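# Raise the tap lever to its top position

## Task

Push the tap's lever up until it reaches its highest position, and make sure it stays there by itself once the gripper lets go or moves away; a lever that stays up only while the robot holds it is not done.

## Robot and tools

Robot: a single custom six-joint arm with a two-finger parallel gripper. The upper arm is 391 mm from shoulder to elbow and the forearm is 427 mm from elbow to wrist pitch; the forearm is offset sideways, so its roll axis runs 150 mm from the elbow axis. Joint ranges in rad, base to hand: waist -6.283..6.283, shoulder -2.304..2.304, elbow -4.224..0.061, forearm roll -6.283..6.283, wrist pitch -2.164..2.164, wrist roll -6.283..6.283. The elbow never straightens fully. The base can be tilted against the table, and a post or block under it counts as arm for the clearance check.

Frame: the scene frame has its origin on the table top beneath the arm base, +z up, +y to the left when looking along +x. Positions are in metres, orientations are unit quaternions written w first (qw, qx, qy, qz). The gripper's fingers point along its own +z axis and close along its own y axis. end_effector_position is the spot between the pads when closed, roughly 2 cm short of the fingertips; closing pushes the tips about 10 mm further along +z. At long reach the reported hand position can be somewhat wrong.

The 8-number row used by the motion tools: x, y, z, qw, qx, qy, qz, opening. The first seven are an absolute gripper pose in the scene frame (metres and w-first quaternion), not an offset. opening runs from -1 (closed) to +1 (fully open, 0.084 m).

execute_actions(actions): actions is a list of actions; each action is a list of 0 to 15 rows, one row per 1/30 s control step. If fewer than 15 rows are given, the final row is repeated to fill 15 steps, so one action lasts 0.5 s. An empty list moves nothing and just returns state and images. Any target more than 0.6 m from where the gripper starts that action, measured along any of the gripper's current axes, gets the action refused; if the first action fails this against the last reported state, or any action is malformed, nothing in the call runs. Repeat the desired quaternion in every row to hold orientation rather than copying a possibly drifted reported one.

move(target, speed, blocking): target is one 8-number row as above, an absolute pose. The gripper follows a straight path toward it, rotating the short way. speed is the path's top speed in m/s, 0.002 to 0.5 (default 0.25), and rotation is capped at twice that in rad/s. The path takes 0.5 to 10 s and is cut off at 10 s. It does not avoid obstacles; the real hand lags, may wander and may exceed speed, most near a straight arm. Faster contact hits harder, and aiming deeper past a contact pushes harder. The opening is applied when the move starts. blocking=false returns after 0.5 s while motion continues; then use wait(0) to check, and wait or stop before sending new rows or moves. The result adds a move: line with the ending (done means resting near the target; otherwise off_target, moving, held, fault and so on), the limits that acted (paced = the commanded pose was clipped; held = a check blocked steps, after which the arm may surge past speed) and the remaining distance from target.

wait(seconds): 0 to 10; lets time pass holding the last command, returning early if a running move finishes. stop(): brakes a running move; it needs stopping distance, and the fingers carry on. zoom_image(camera, region): camera is cam_head_left, cam_head_right or cam_wrist; region is [x0, y0, x1, y1] in image pixels from the top-left, at most 504x504. finished_scene(scene): ends the current scene, numbered from 1, after the last command has been held; irreversible. Answering without a tool call also ends everything.

Controller behaviour: each step, the commanded pose is limited to within 70 mm and 16 degrees of the measured pose, then damped inverse kinematics drives the joints, favouring position over orientation. After an action the arm only continues to the last clipped pose, so far targets need further commands. Joint targets change at most 3.14 rad/s with 0.16 s ramp-up. The Hand target line shows where the controller is currently heading.

Result lines: the state gives end_effector_position, end_effector_quat_wxyz and linear/angular velocities in the scene frame, grip_measured (finger opening on the command scale), Hand target, possibly pose unreachable (clearance check altered or blocked the command), MOTOR HOT (from 65 °C) or OVER-TEMPERATURE FAULT (80 °C, brakes until cooled), and camera images from cam_head_left, cam_head_right, cam_wrist (each 896x504), with updated calibration where it changed. Calibration is given as pinhole plus radial distortion with K and a world-to-camera 4x4 matrix; fixed cameras can be off by a couple of degrees and several millimetres.

Gripping: to hold something, command an opening well below grip_measured; lower squeezes harder, up to about 24 N per pad.

Avoid: hard or fast impacts, heavy pushing into the tap, drops, slips and knocking things over. If contact torque reaches a joint's limit (N m: waist 53.4, shoulder 53.4, elbow 44.5, forearm roll 24, wrist pitch 16.9, wrist roll 16.9) the arm backs off, freezes for 10 s and skips the rest of the call. Holding loads heats motors, even while you deliberate. The robot keeps its last command while you think, so an arm blocked against an object keeps pressing until told otherwise. For this task, approach the lever slowly, lift it to the top, then move the gripper clear and confirm it stays up before finishing.

Each tool is called after "Call:" as a command line: name --argument value for each argument, lists and objects as JSON in quotes; but a table of rows of numbers goes row by row, as --pt "numbers of a row", without its own name.

## Session

Call:
execute_actions --actions '[]'

Scene clock: 0.00 s.
end_effector_position=(+0.9934, +0.0438, +0.3464) grip_measured=+1.00 end_effector_quat_wxyz=(+0.168, -0.573, +0.786, +0.162) end_effector_velocity=(-0.001, -0.001, -0.002) end_effector_angular_velocity=(+0.002, +0.003, -0.001)
Joint positions: [-0.703 -0.863 -2.163  1.411 -1.516  0.906  0.084]
Joint velocities: [ 0.002 -0.003  0.    -0.    -0.001 -0.    -0.   ]
Motor temperatures (°C, as the motors report them): [24 26 28 28 31 25]
Hand target: +0.993, +0.044, +0.346; +0.168, -0.573, +0.786, +0.162
camera_calibration (this result's frames):
cam_wrist: T_world_to_cam=[[-0.950195, 0.305832, 0.0599682, 0.945635], [0.298869, 0.839631, 0.453539, -0.428717], [0.0883558, 0.448873, -0.889217, 0.33207], [0, 0, 0, 1]] pos_world=[0.997327, -0.078299, 0.433014]

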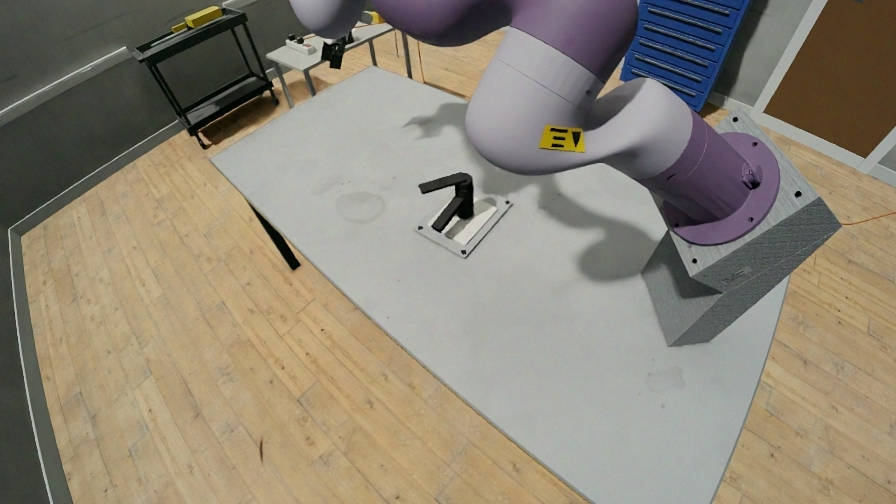

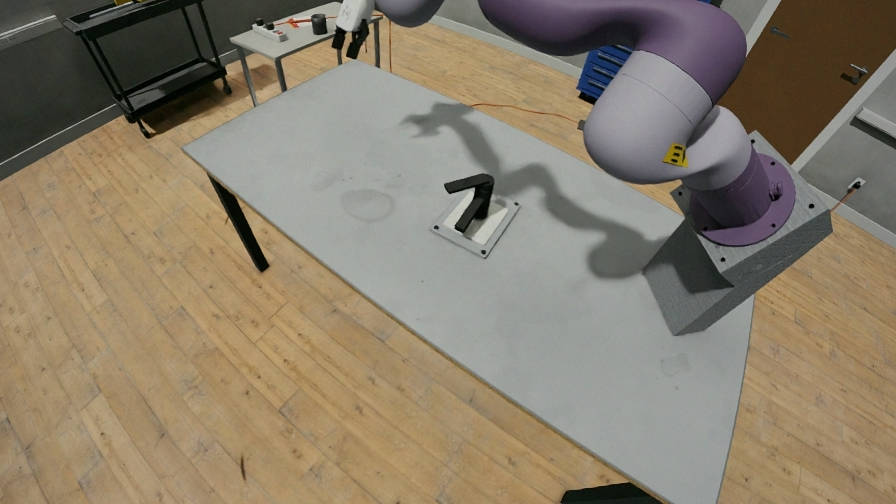

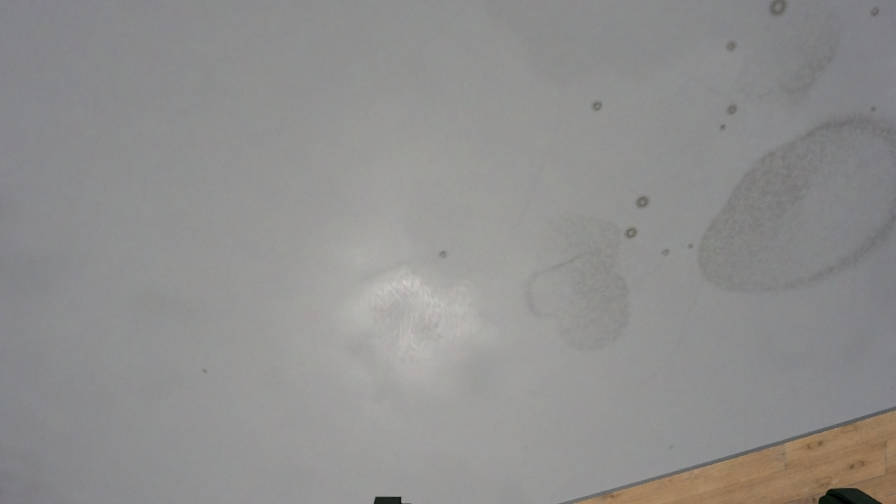

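Call:
zoom_image --camera "cam_head_left" --region '[400, 160, 526, 265]'

Call:
zoom_image --camera "cam_head_right" --region '[410, 160, 536, 265]'

Region (400, 160, 526, 265) of cam_head_left's 896x504 image, scaled by 4.000, with more detail than that image has.

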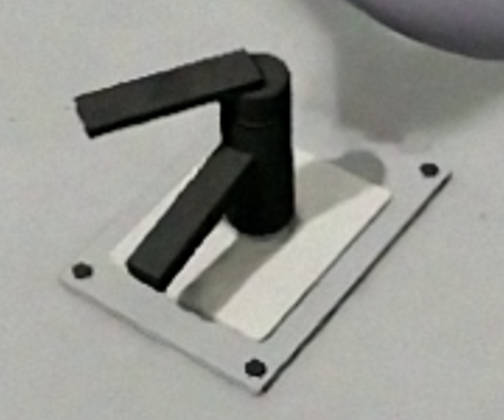

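Region (410, 160, 536, 265) of cam_head_right's 896x504 image, scaled by 4.000, with more detail than that image has.

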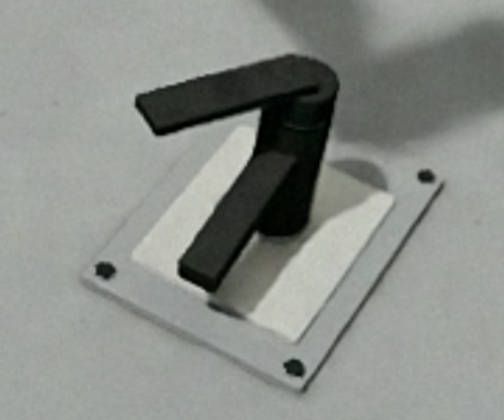

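Call:
move --target '[0.63,0.21,0.14,0.429,0.446,-0.742,0.258,-1]' --speed 0.3

Scene clock: 16.50 s.
end_effector_position=(+0.6307, +0.2101, +0.1408) grip_measured=-1.00 end_effector_quat_wxyz=(-0.429, -0.447, +0.741, -0.258) end_effector_velocity=(-0.002, +0.001, -0.001) end_effector_angular_velocity=(-0.004, +0.002, +0.001)
Joint positions: [ 0.205 -0.386 -1.351 -0.343 -0.906  2.802  0.   ]
Joint velocities: [ 0.005 -0.003 -0.001 -0.004 -0.004  0.006  0.   ]
Motor temperatures (°C, as the motors report them): [24 27 28 28 31 25]
Hand target: +0.630, +0.210, +0.141; -0.429, -0.447, +0.741, -0.258
Off the commanded pose: 0.001 m, 0 deg.
move: done
camera_calibration (this result's frames):
cam_wrist: T_world_to_cam=[[-0.885228, 0.464921, -0.0148399, 0.498591], [0.2455, 0.439869, -0.863855, -0.0635921], [-0.395096, -0.768351, -0.503523, 0.612977], [0, 0, 0, 1]] pos_world=[0.699163, 0.267149, 0.261112]

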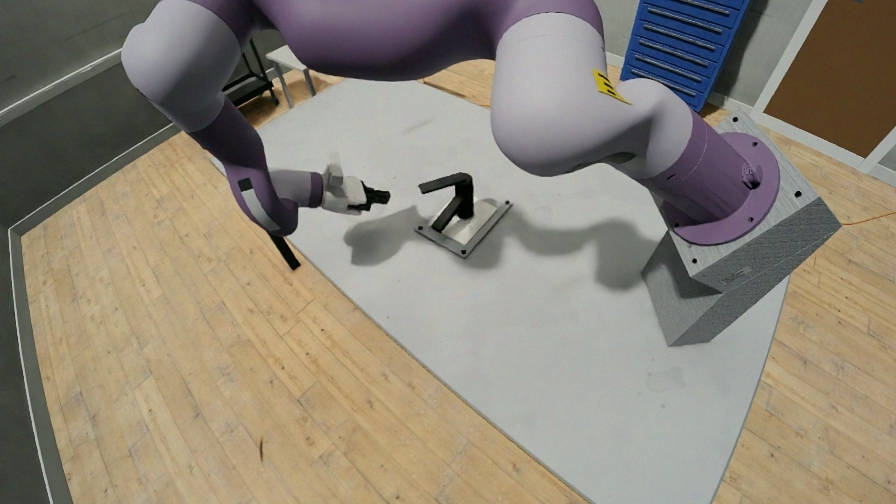

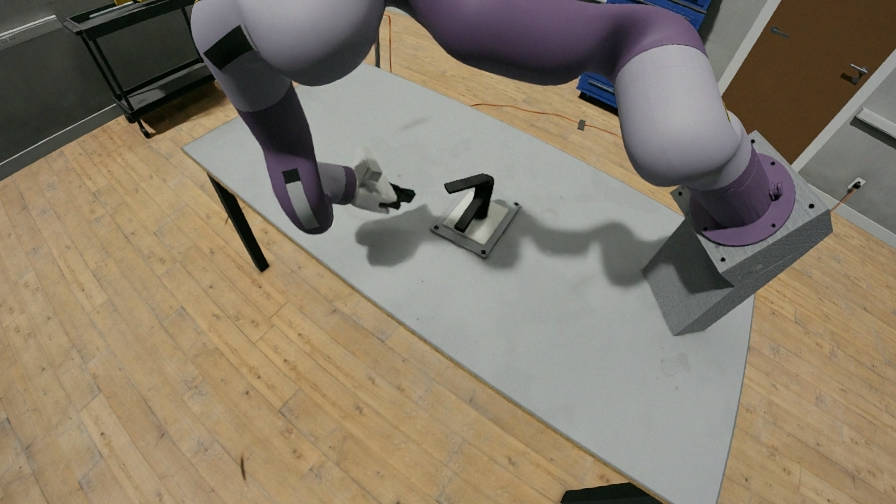

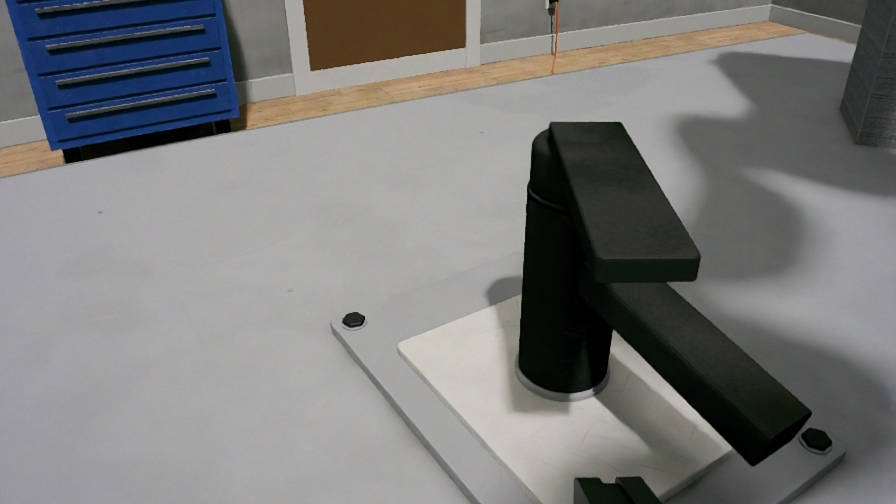

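Call:
move --target '[0.556,0.125,0.113,0.429,0.446,-0.742,0.258,-1]' --speed 0.15

Call:
move --target '[0.553,0.119,0.155,0.429,0.446,-0.742,0.258,-1]' --speed 0.05

Scene clock: 28.17 s.
end_effector_position=(+0.5561, +0.1255, +0.1133) grip_measured=-1.00 end_effector_quat_wxyz=(-0.429, -0.446, +0.742, -0.258) end_effector_velocity=(-0.002, -0.002, -0.001) end_effector_angular_velocity=(-0.000, -0.001, -0.001)
Joint positions: [ 0.163 -0.422 -1.139 -0.434 -0.663  2.893  0.   ]
Joint velocities: [-0.001 -0.002  0.003 -0.002  0.005  0.003  0.   ]
Motor temperatures (°C, as the motors report them): [24 27 28 28 31 25]
Hand target: +0.556, +0.125, +0.113; -0.429, -0.446, +0.742, -0.258
Off the commanded pose: 0.001 m, 0 deg.
move: done
camera_calibration (this result's frames):
cam_wrist: T_world_to_cam=[[-0.88404, 0.467157, -0.0154049, 0.470593], [0.247287, 0.439485, -0.86354, -0.032823], [-0.396639, -0.767213, -0.504045, 0.505434], [0, 0, 0, 1]] pos_world=[0.624614, 0.18236, 0.233667]

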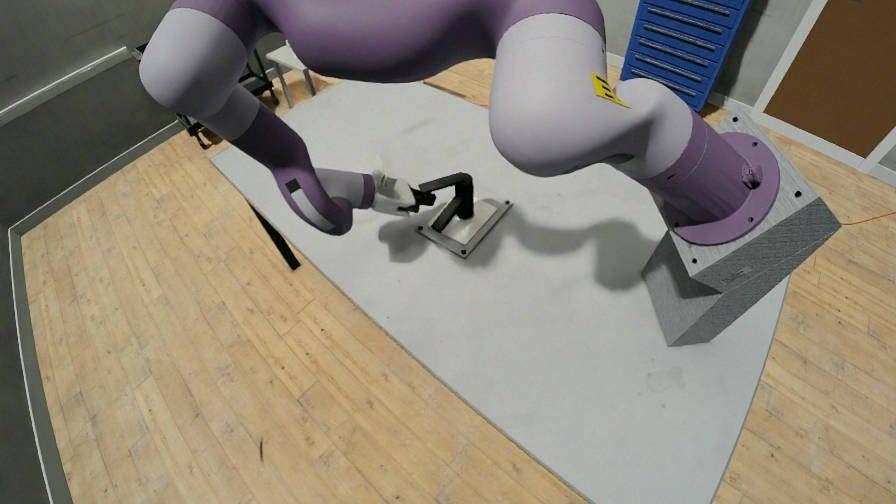

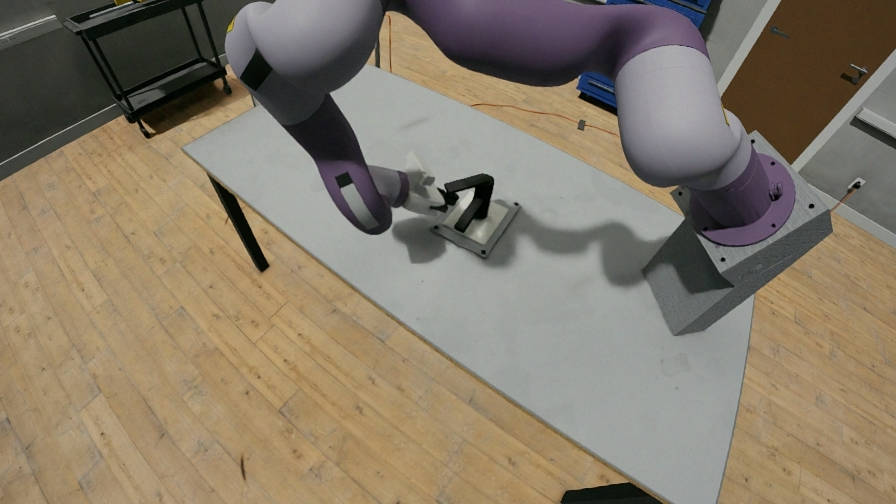

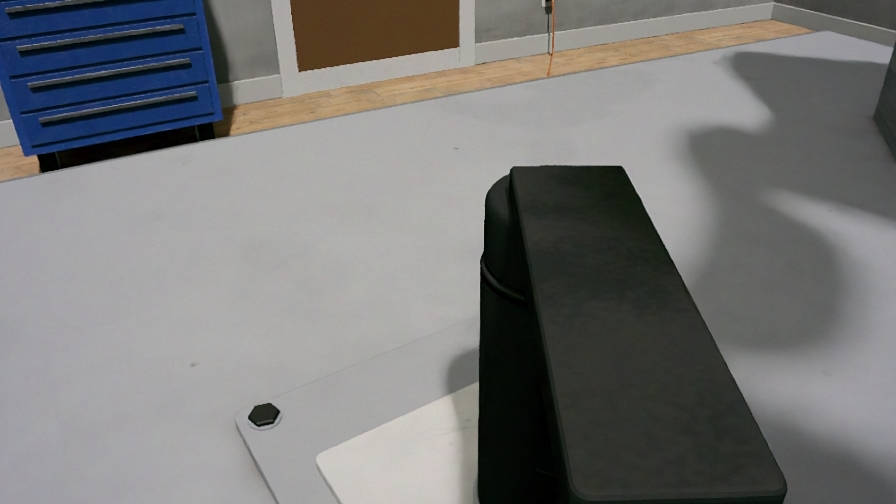

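Scene clock: 29.30 s.
end_effector_position=(+0.5529, +0.1190, +0.1549) grip_measured=-1.00 end_effector_quat_wxyz=(-0.429, -0.446, +0.742, -0.258) end_effector_velocity=(-0.000, -0.000, +0.001) end_effector_angular_velocity=(-0.000, +0.001, -0.000)
Joint positions: [ 0.129 -0.325 -1.048 -0.43  -0.66   2.856  0.   ]
Joint velocities: [-0.001  0.002  0.002  0.    -0.    -0.002  0.   ]
Motor temperatures (°C, as the motors report them): [24 27 28 28 31 25]
Hand target: +0.553, +0.119, +0.155; -0.429, -0.446, +0.742, -0.258
Off the commanded pose: 0.000 m, 0 deg.
move: done
camera_calibration (this result's frames):
cam_wrist: T_world_to_cam=[[-0.884026, 0.467176, -0.0156146, 0.471442], [0.247109, 0.43872, -0.86398, 0.00695622], [-0.396781, -0.76764, -0.503284, 0.520169], [0, 0, 0, 1]] pos_world=[0.621441, 0.176004, 0.275164]

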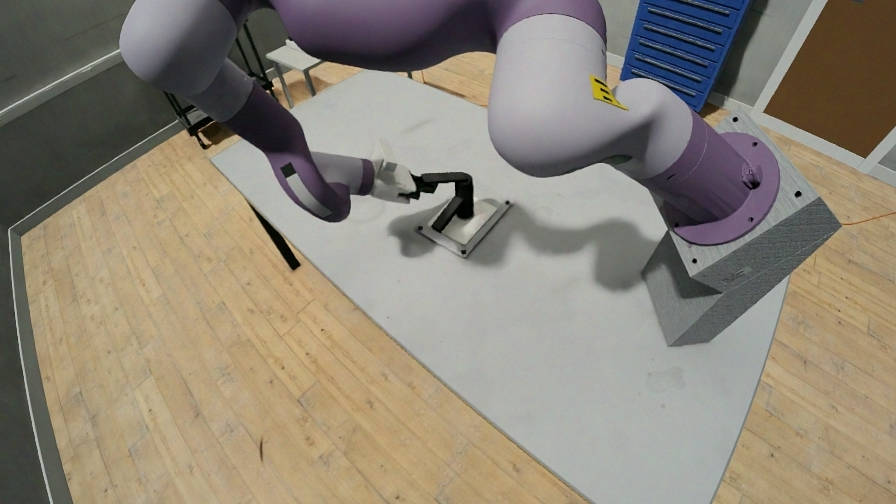

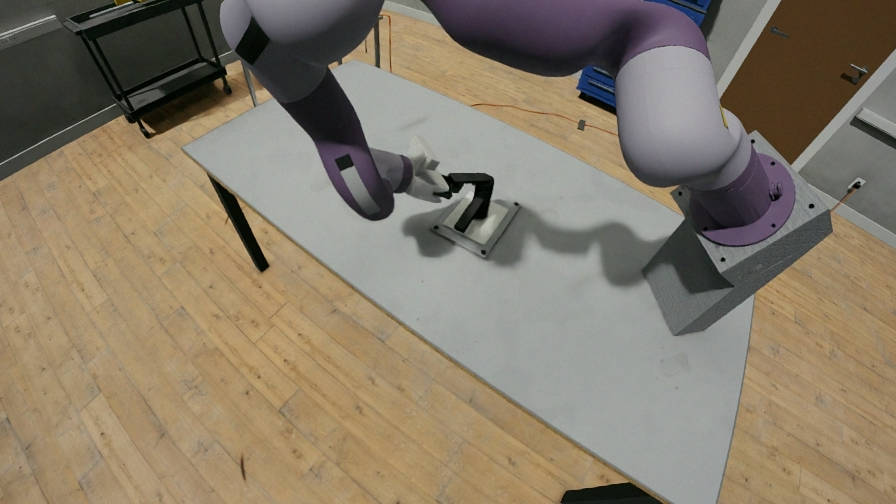

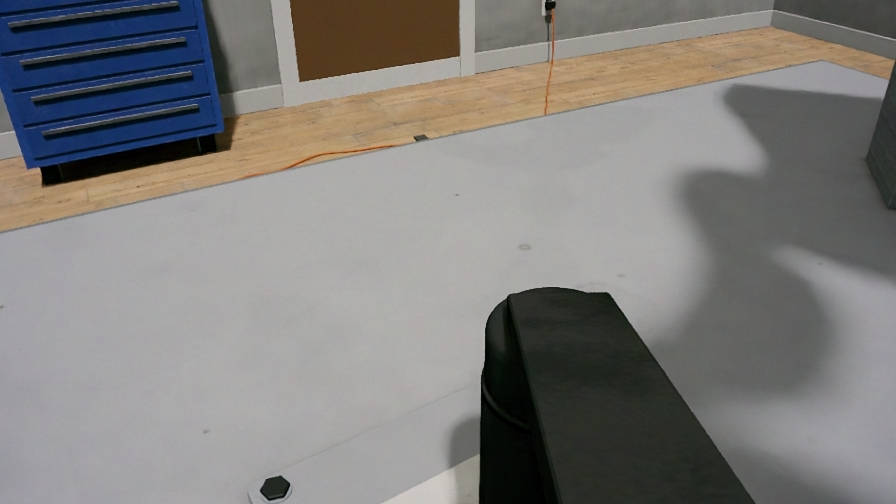

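Call:
move --target '[0.5505,0.114,0.167,0.429,0.446,-0.742,0.258,-1]' --speed 0.035

Scene clock: 31.97 s.
end_effector_position=(+0.5505, +0.1140, +0.1669) grip_measured=-1.00 end_effector_quat_wxyz=(-0.429, -0.446, +0.742, -0.258) end_effector_velocity=(+0.000, +0.000, -0.000) end_effector_angular_velocity=(+0.003, -0.002, +0.000)
Joint positions: [ 0.114 -0.298 -1.018 -0.431 -0.653  2.844  0.   ]
Joint velocities: [-0.001  0.001  0.001  0.     0.004 -0.     0.   ]
Motor temperatures (°C, as the motors report them): [24 27 28 28 31 25]
Hand target: +0.550, +0.114, +0.167; -0.429, -0.446, +0.742, -0.258
Off the commanded pose: 0.000 m, 0 deg.
move: done
camera_calibration (this result's frames):
cam_wrist: T_world_to_cam=[[-0.884082, 0.46707, -0.0156581, 0.471912], [0.247123, 0.438798, -0.863937, 0.0201376], [-0.396648, -0.76766, -0.503357, 0.521383], [0, 0, 0, 1]] pos_world=[0.619038, 0.170993, 0.287229]

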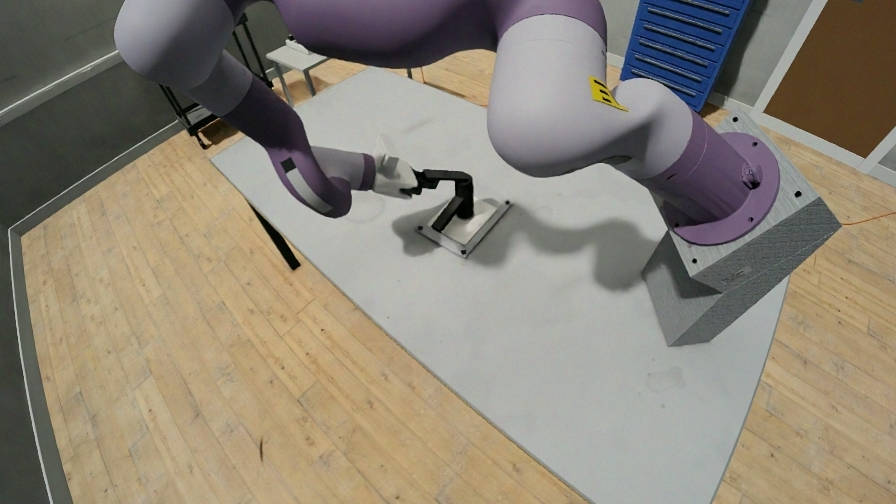

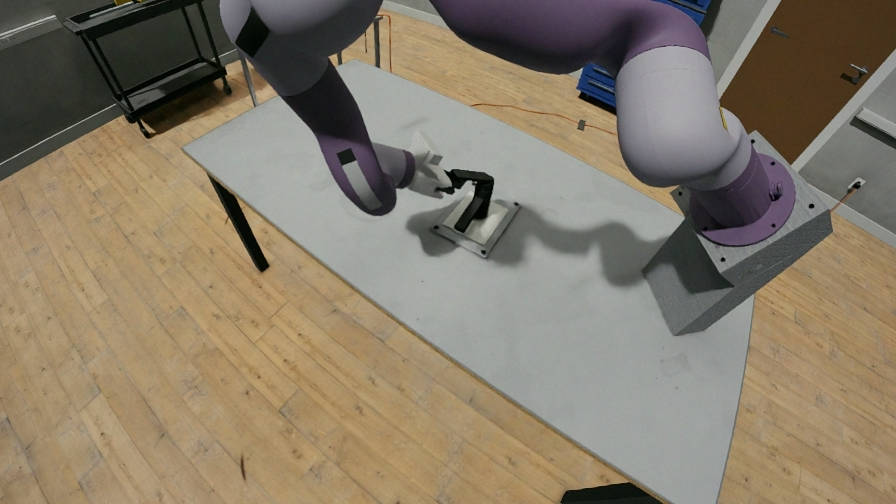

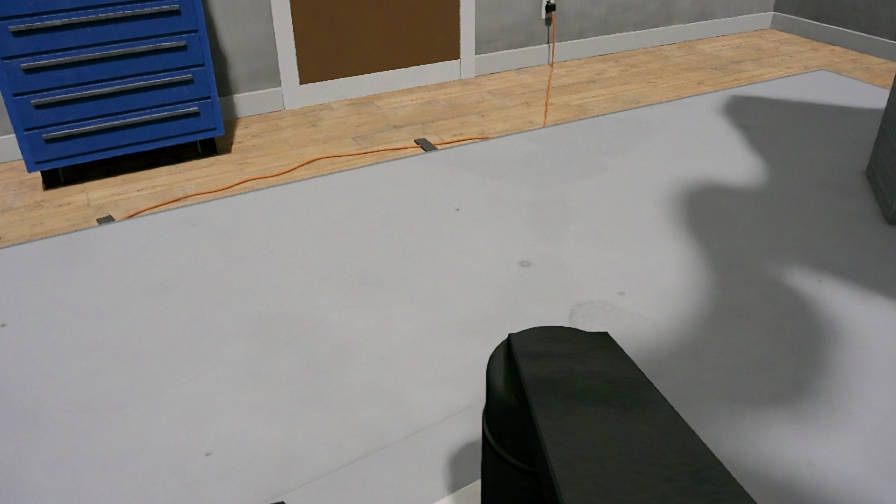

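Call:
move --target '[0.549,0.111,0.173,0.429,0.446,-0.742,0.258,-1]' --speed 0.03

Scene clock: 35.10 s.
end_effector_position=(+0.5519, +0.1130, +0.1683) grip_measured=-1.00 end_effector_quat_wxyz=(-0.419, -0.450, +0.746, -0.256) end_effector_velocity=(+0.000, +0.000, -0.000) end_effector_angular_velocity=(+0.008, -0.004, +0.004)
Joint positions: [ 0.106 -0.284 -1.003 -0.432 -0.627  2.838  0.   ]
Joint velocities: [-0.001  0.004  0.005 -0.001  0.01  -0.002  0.   ]
Motor temperatures (°C, as the motors report them): [24 27 28 28 31 25]
Hand target: +0.549, +0.111, +0.173; -0.429, -0.446, +0.742, -0.258
Off the commanded pose: 0.006 m, 1 deg.
move: off_target
camera_calibration (this result's frames):
cam_wrist: T_world_to_cam=[[-0.886652, 0.46204, -0.0191574, 0.476302], [0.25574, 0.455406, -0.852762, 0.0129108], [-0.385286, -0.761002, -0.521949, 0.517921], [0, 0, 0, 1]] pos_world=[0.61856, 0.168188, 0.290463]

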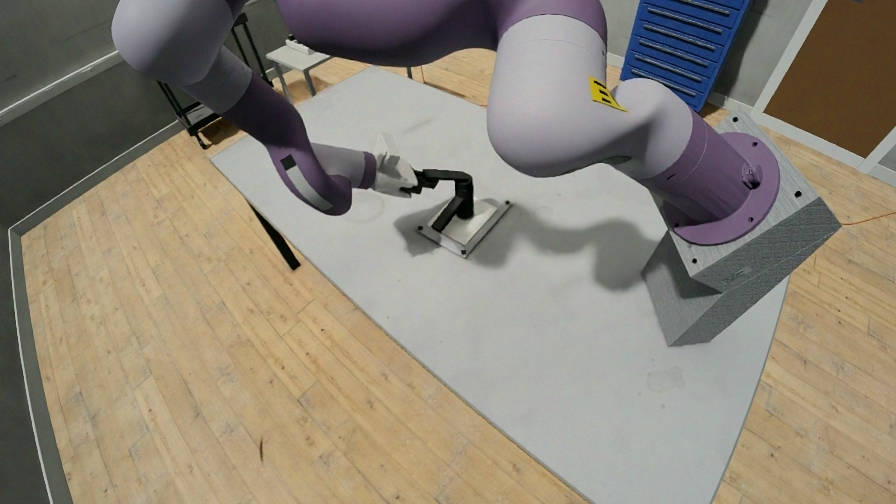

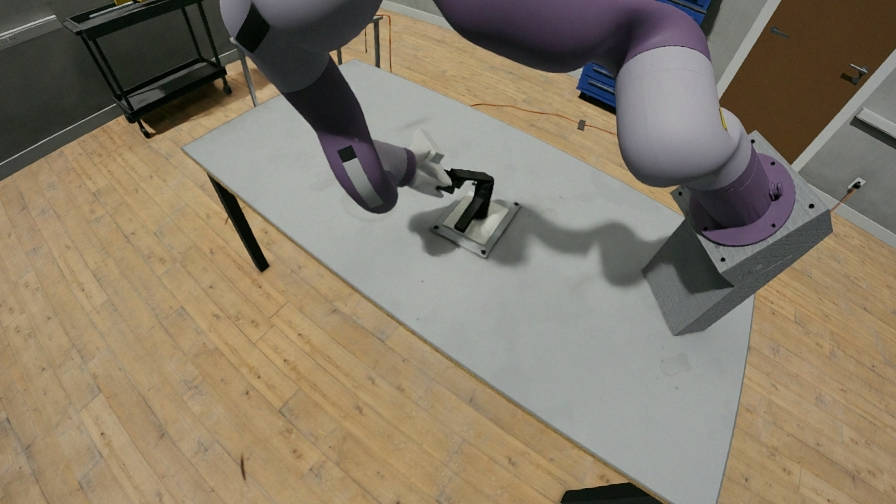

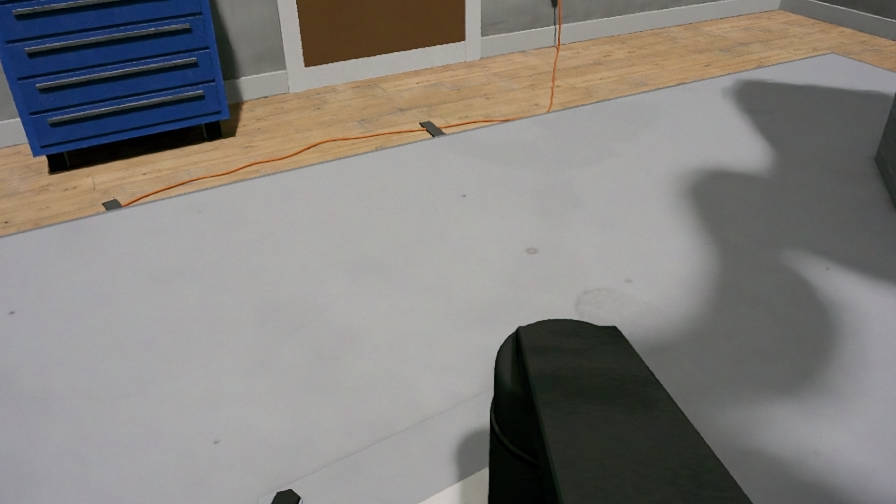

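Call:
move --target '[0.58,0.17,0.16,0.429,0.446,-0.742,0.258,-1]' --speed 0.2

Scene clock: 37.53 s.
end_effector_position=(+0.5800, +0.1695, +0.1600) grip_measured=-1.00 end_effector_quat_wxyz=(-0.429, -0.446, +0.742, -0.258) end_effector_velocity=(+0.002, +0.002, +0.000) end_effector_angular_velocity=(-0.001, -0.003, -0.001)
Joint positions: [ 0.179 -0.305 -1.142 -0.381 -0.779  2.839  0.   ]
Joint velocities: [ 0.001  0.    -0.005  0.001 -0.004  0.001  0.   ]
Motor temperatures (°C, as the motors report them): [24 27 28 28 32 25]
Hand target: +0.580, +0.170, +0.160; -0.429, -0.446, +0.742, -0.258
Off the commanded pose: 0.001 m, 0 deg.
move: done
camera_calibration (this result's frames):
cam_wrist: T_world_to_cam=[[-0.884119, 0.466991, -0.0158903, 0.472055], [0.246957, 0.438134, -0.864321, -0.0171905], [-0.396668, -0.768087, -0.50269, 0.57214], [0, 0, 0, 1]] pos_world=[0.648548, 0.22654, 0.280252]

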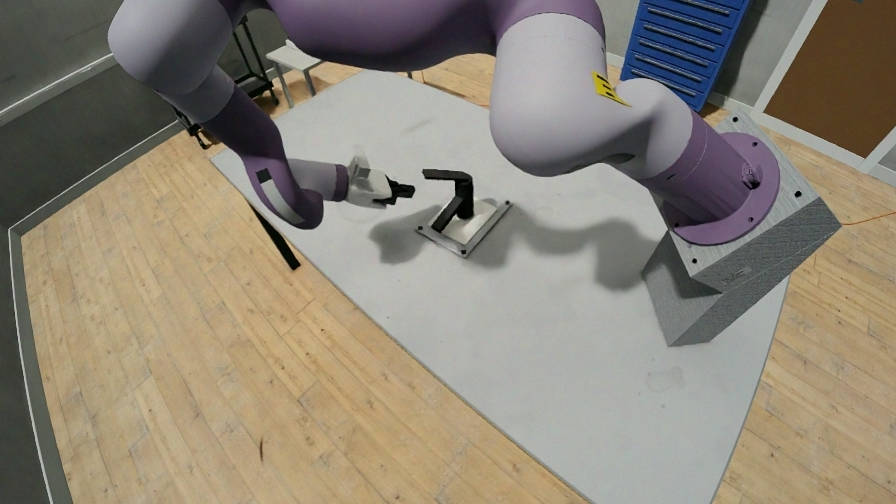

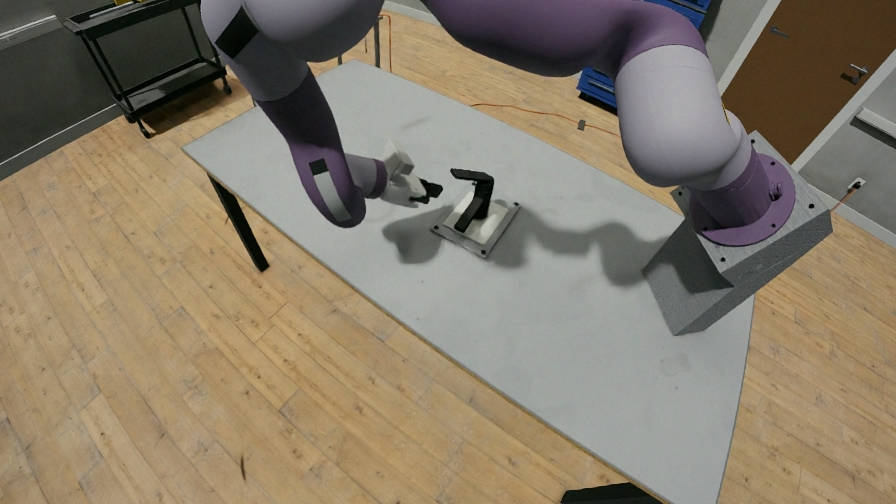

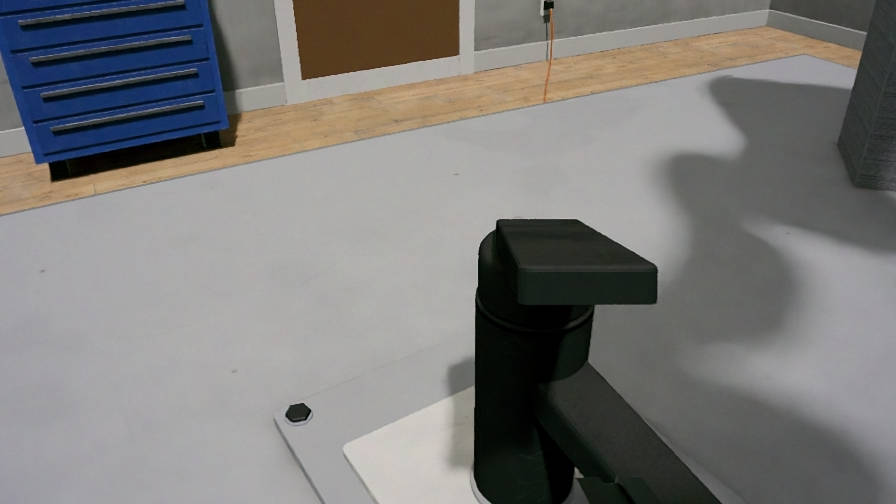

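Call:
finished_scene --scene 2

The scene is finished: the task was done.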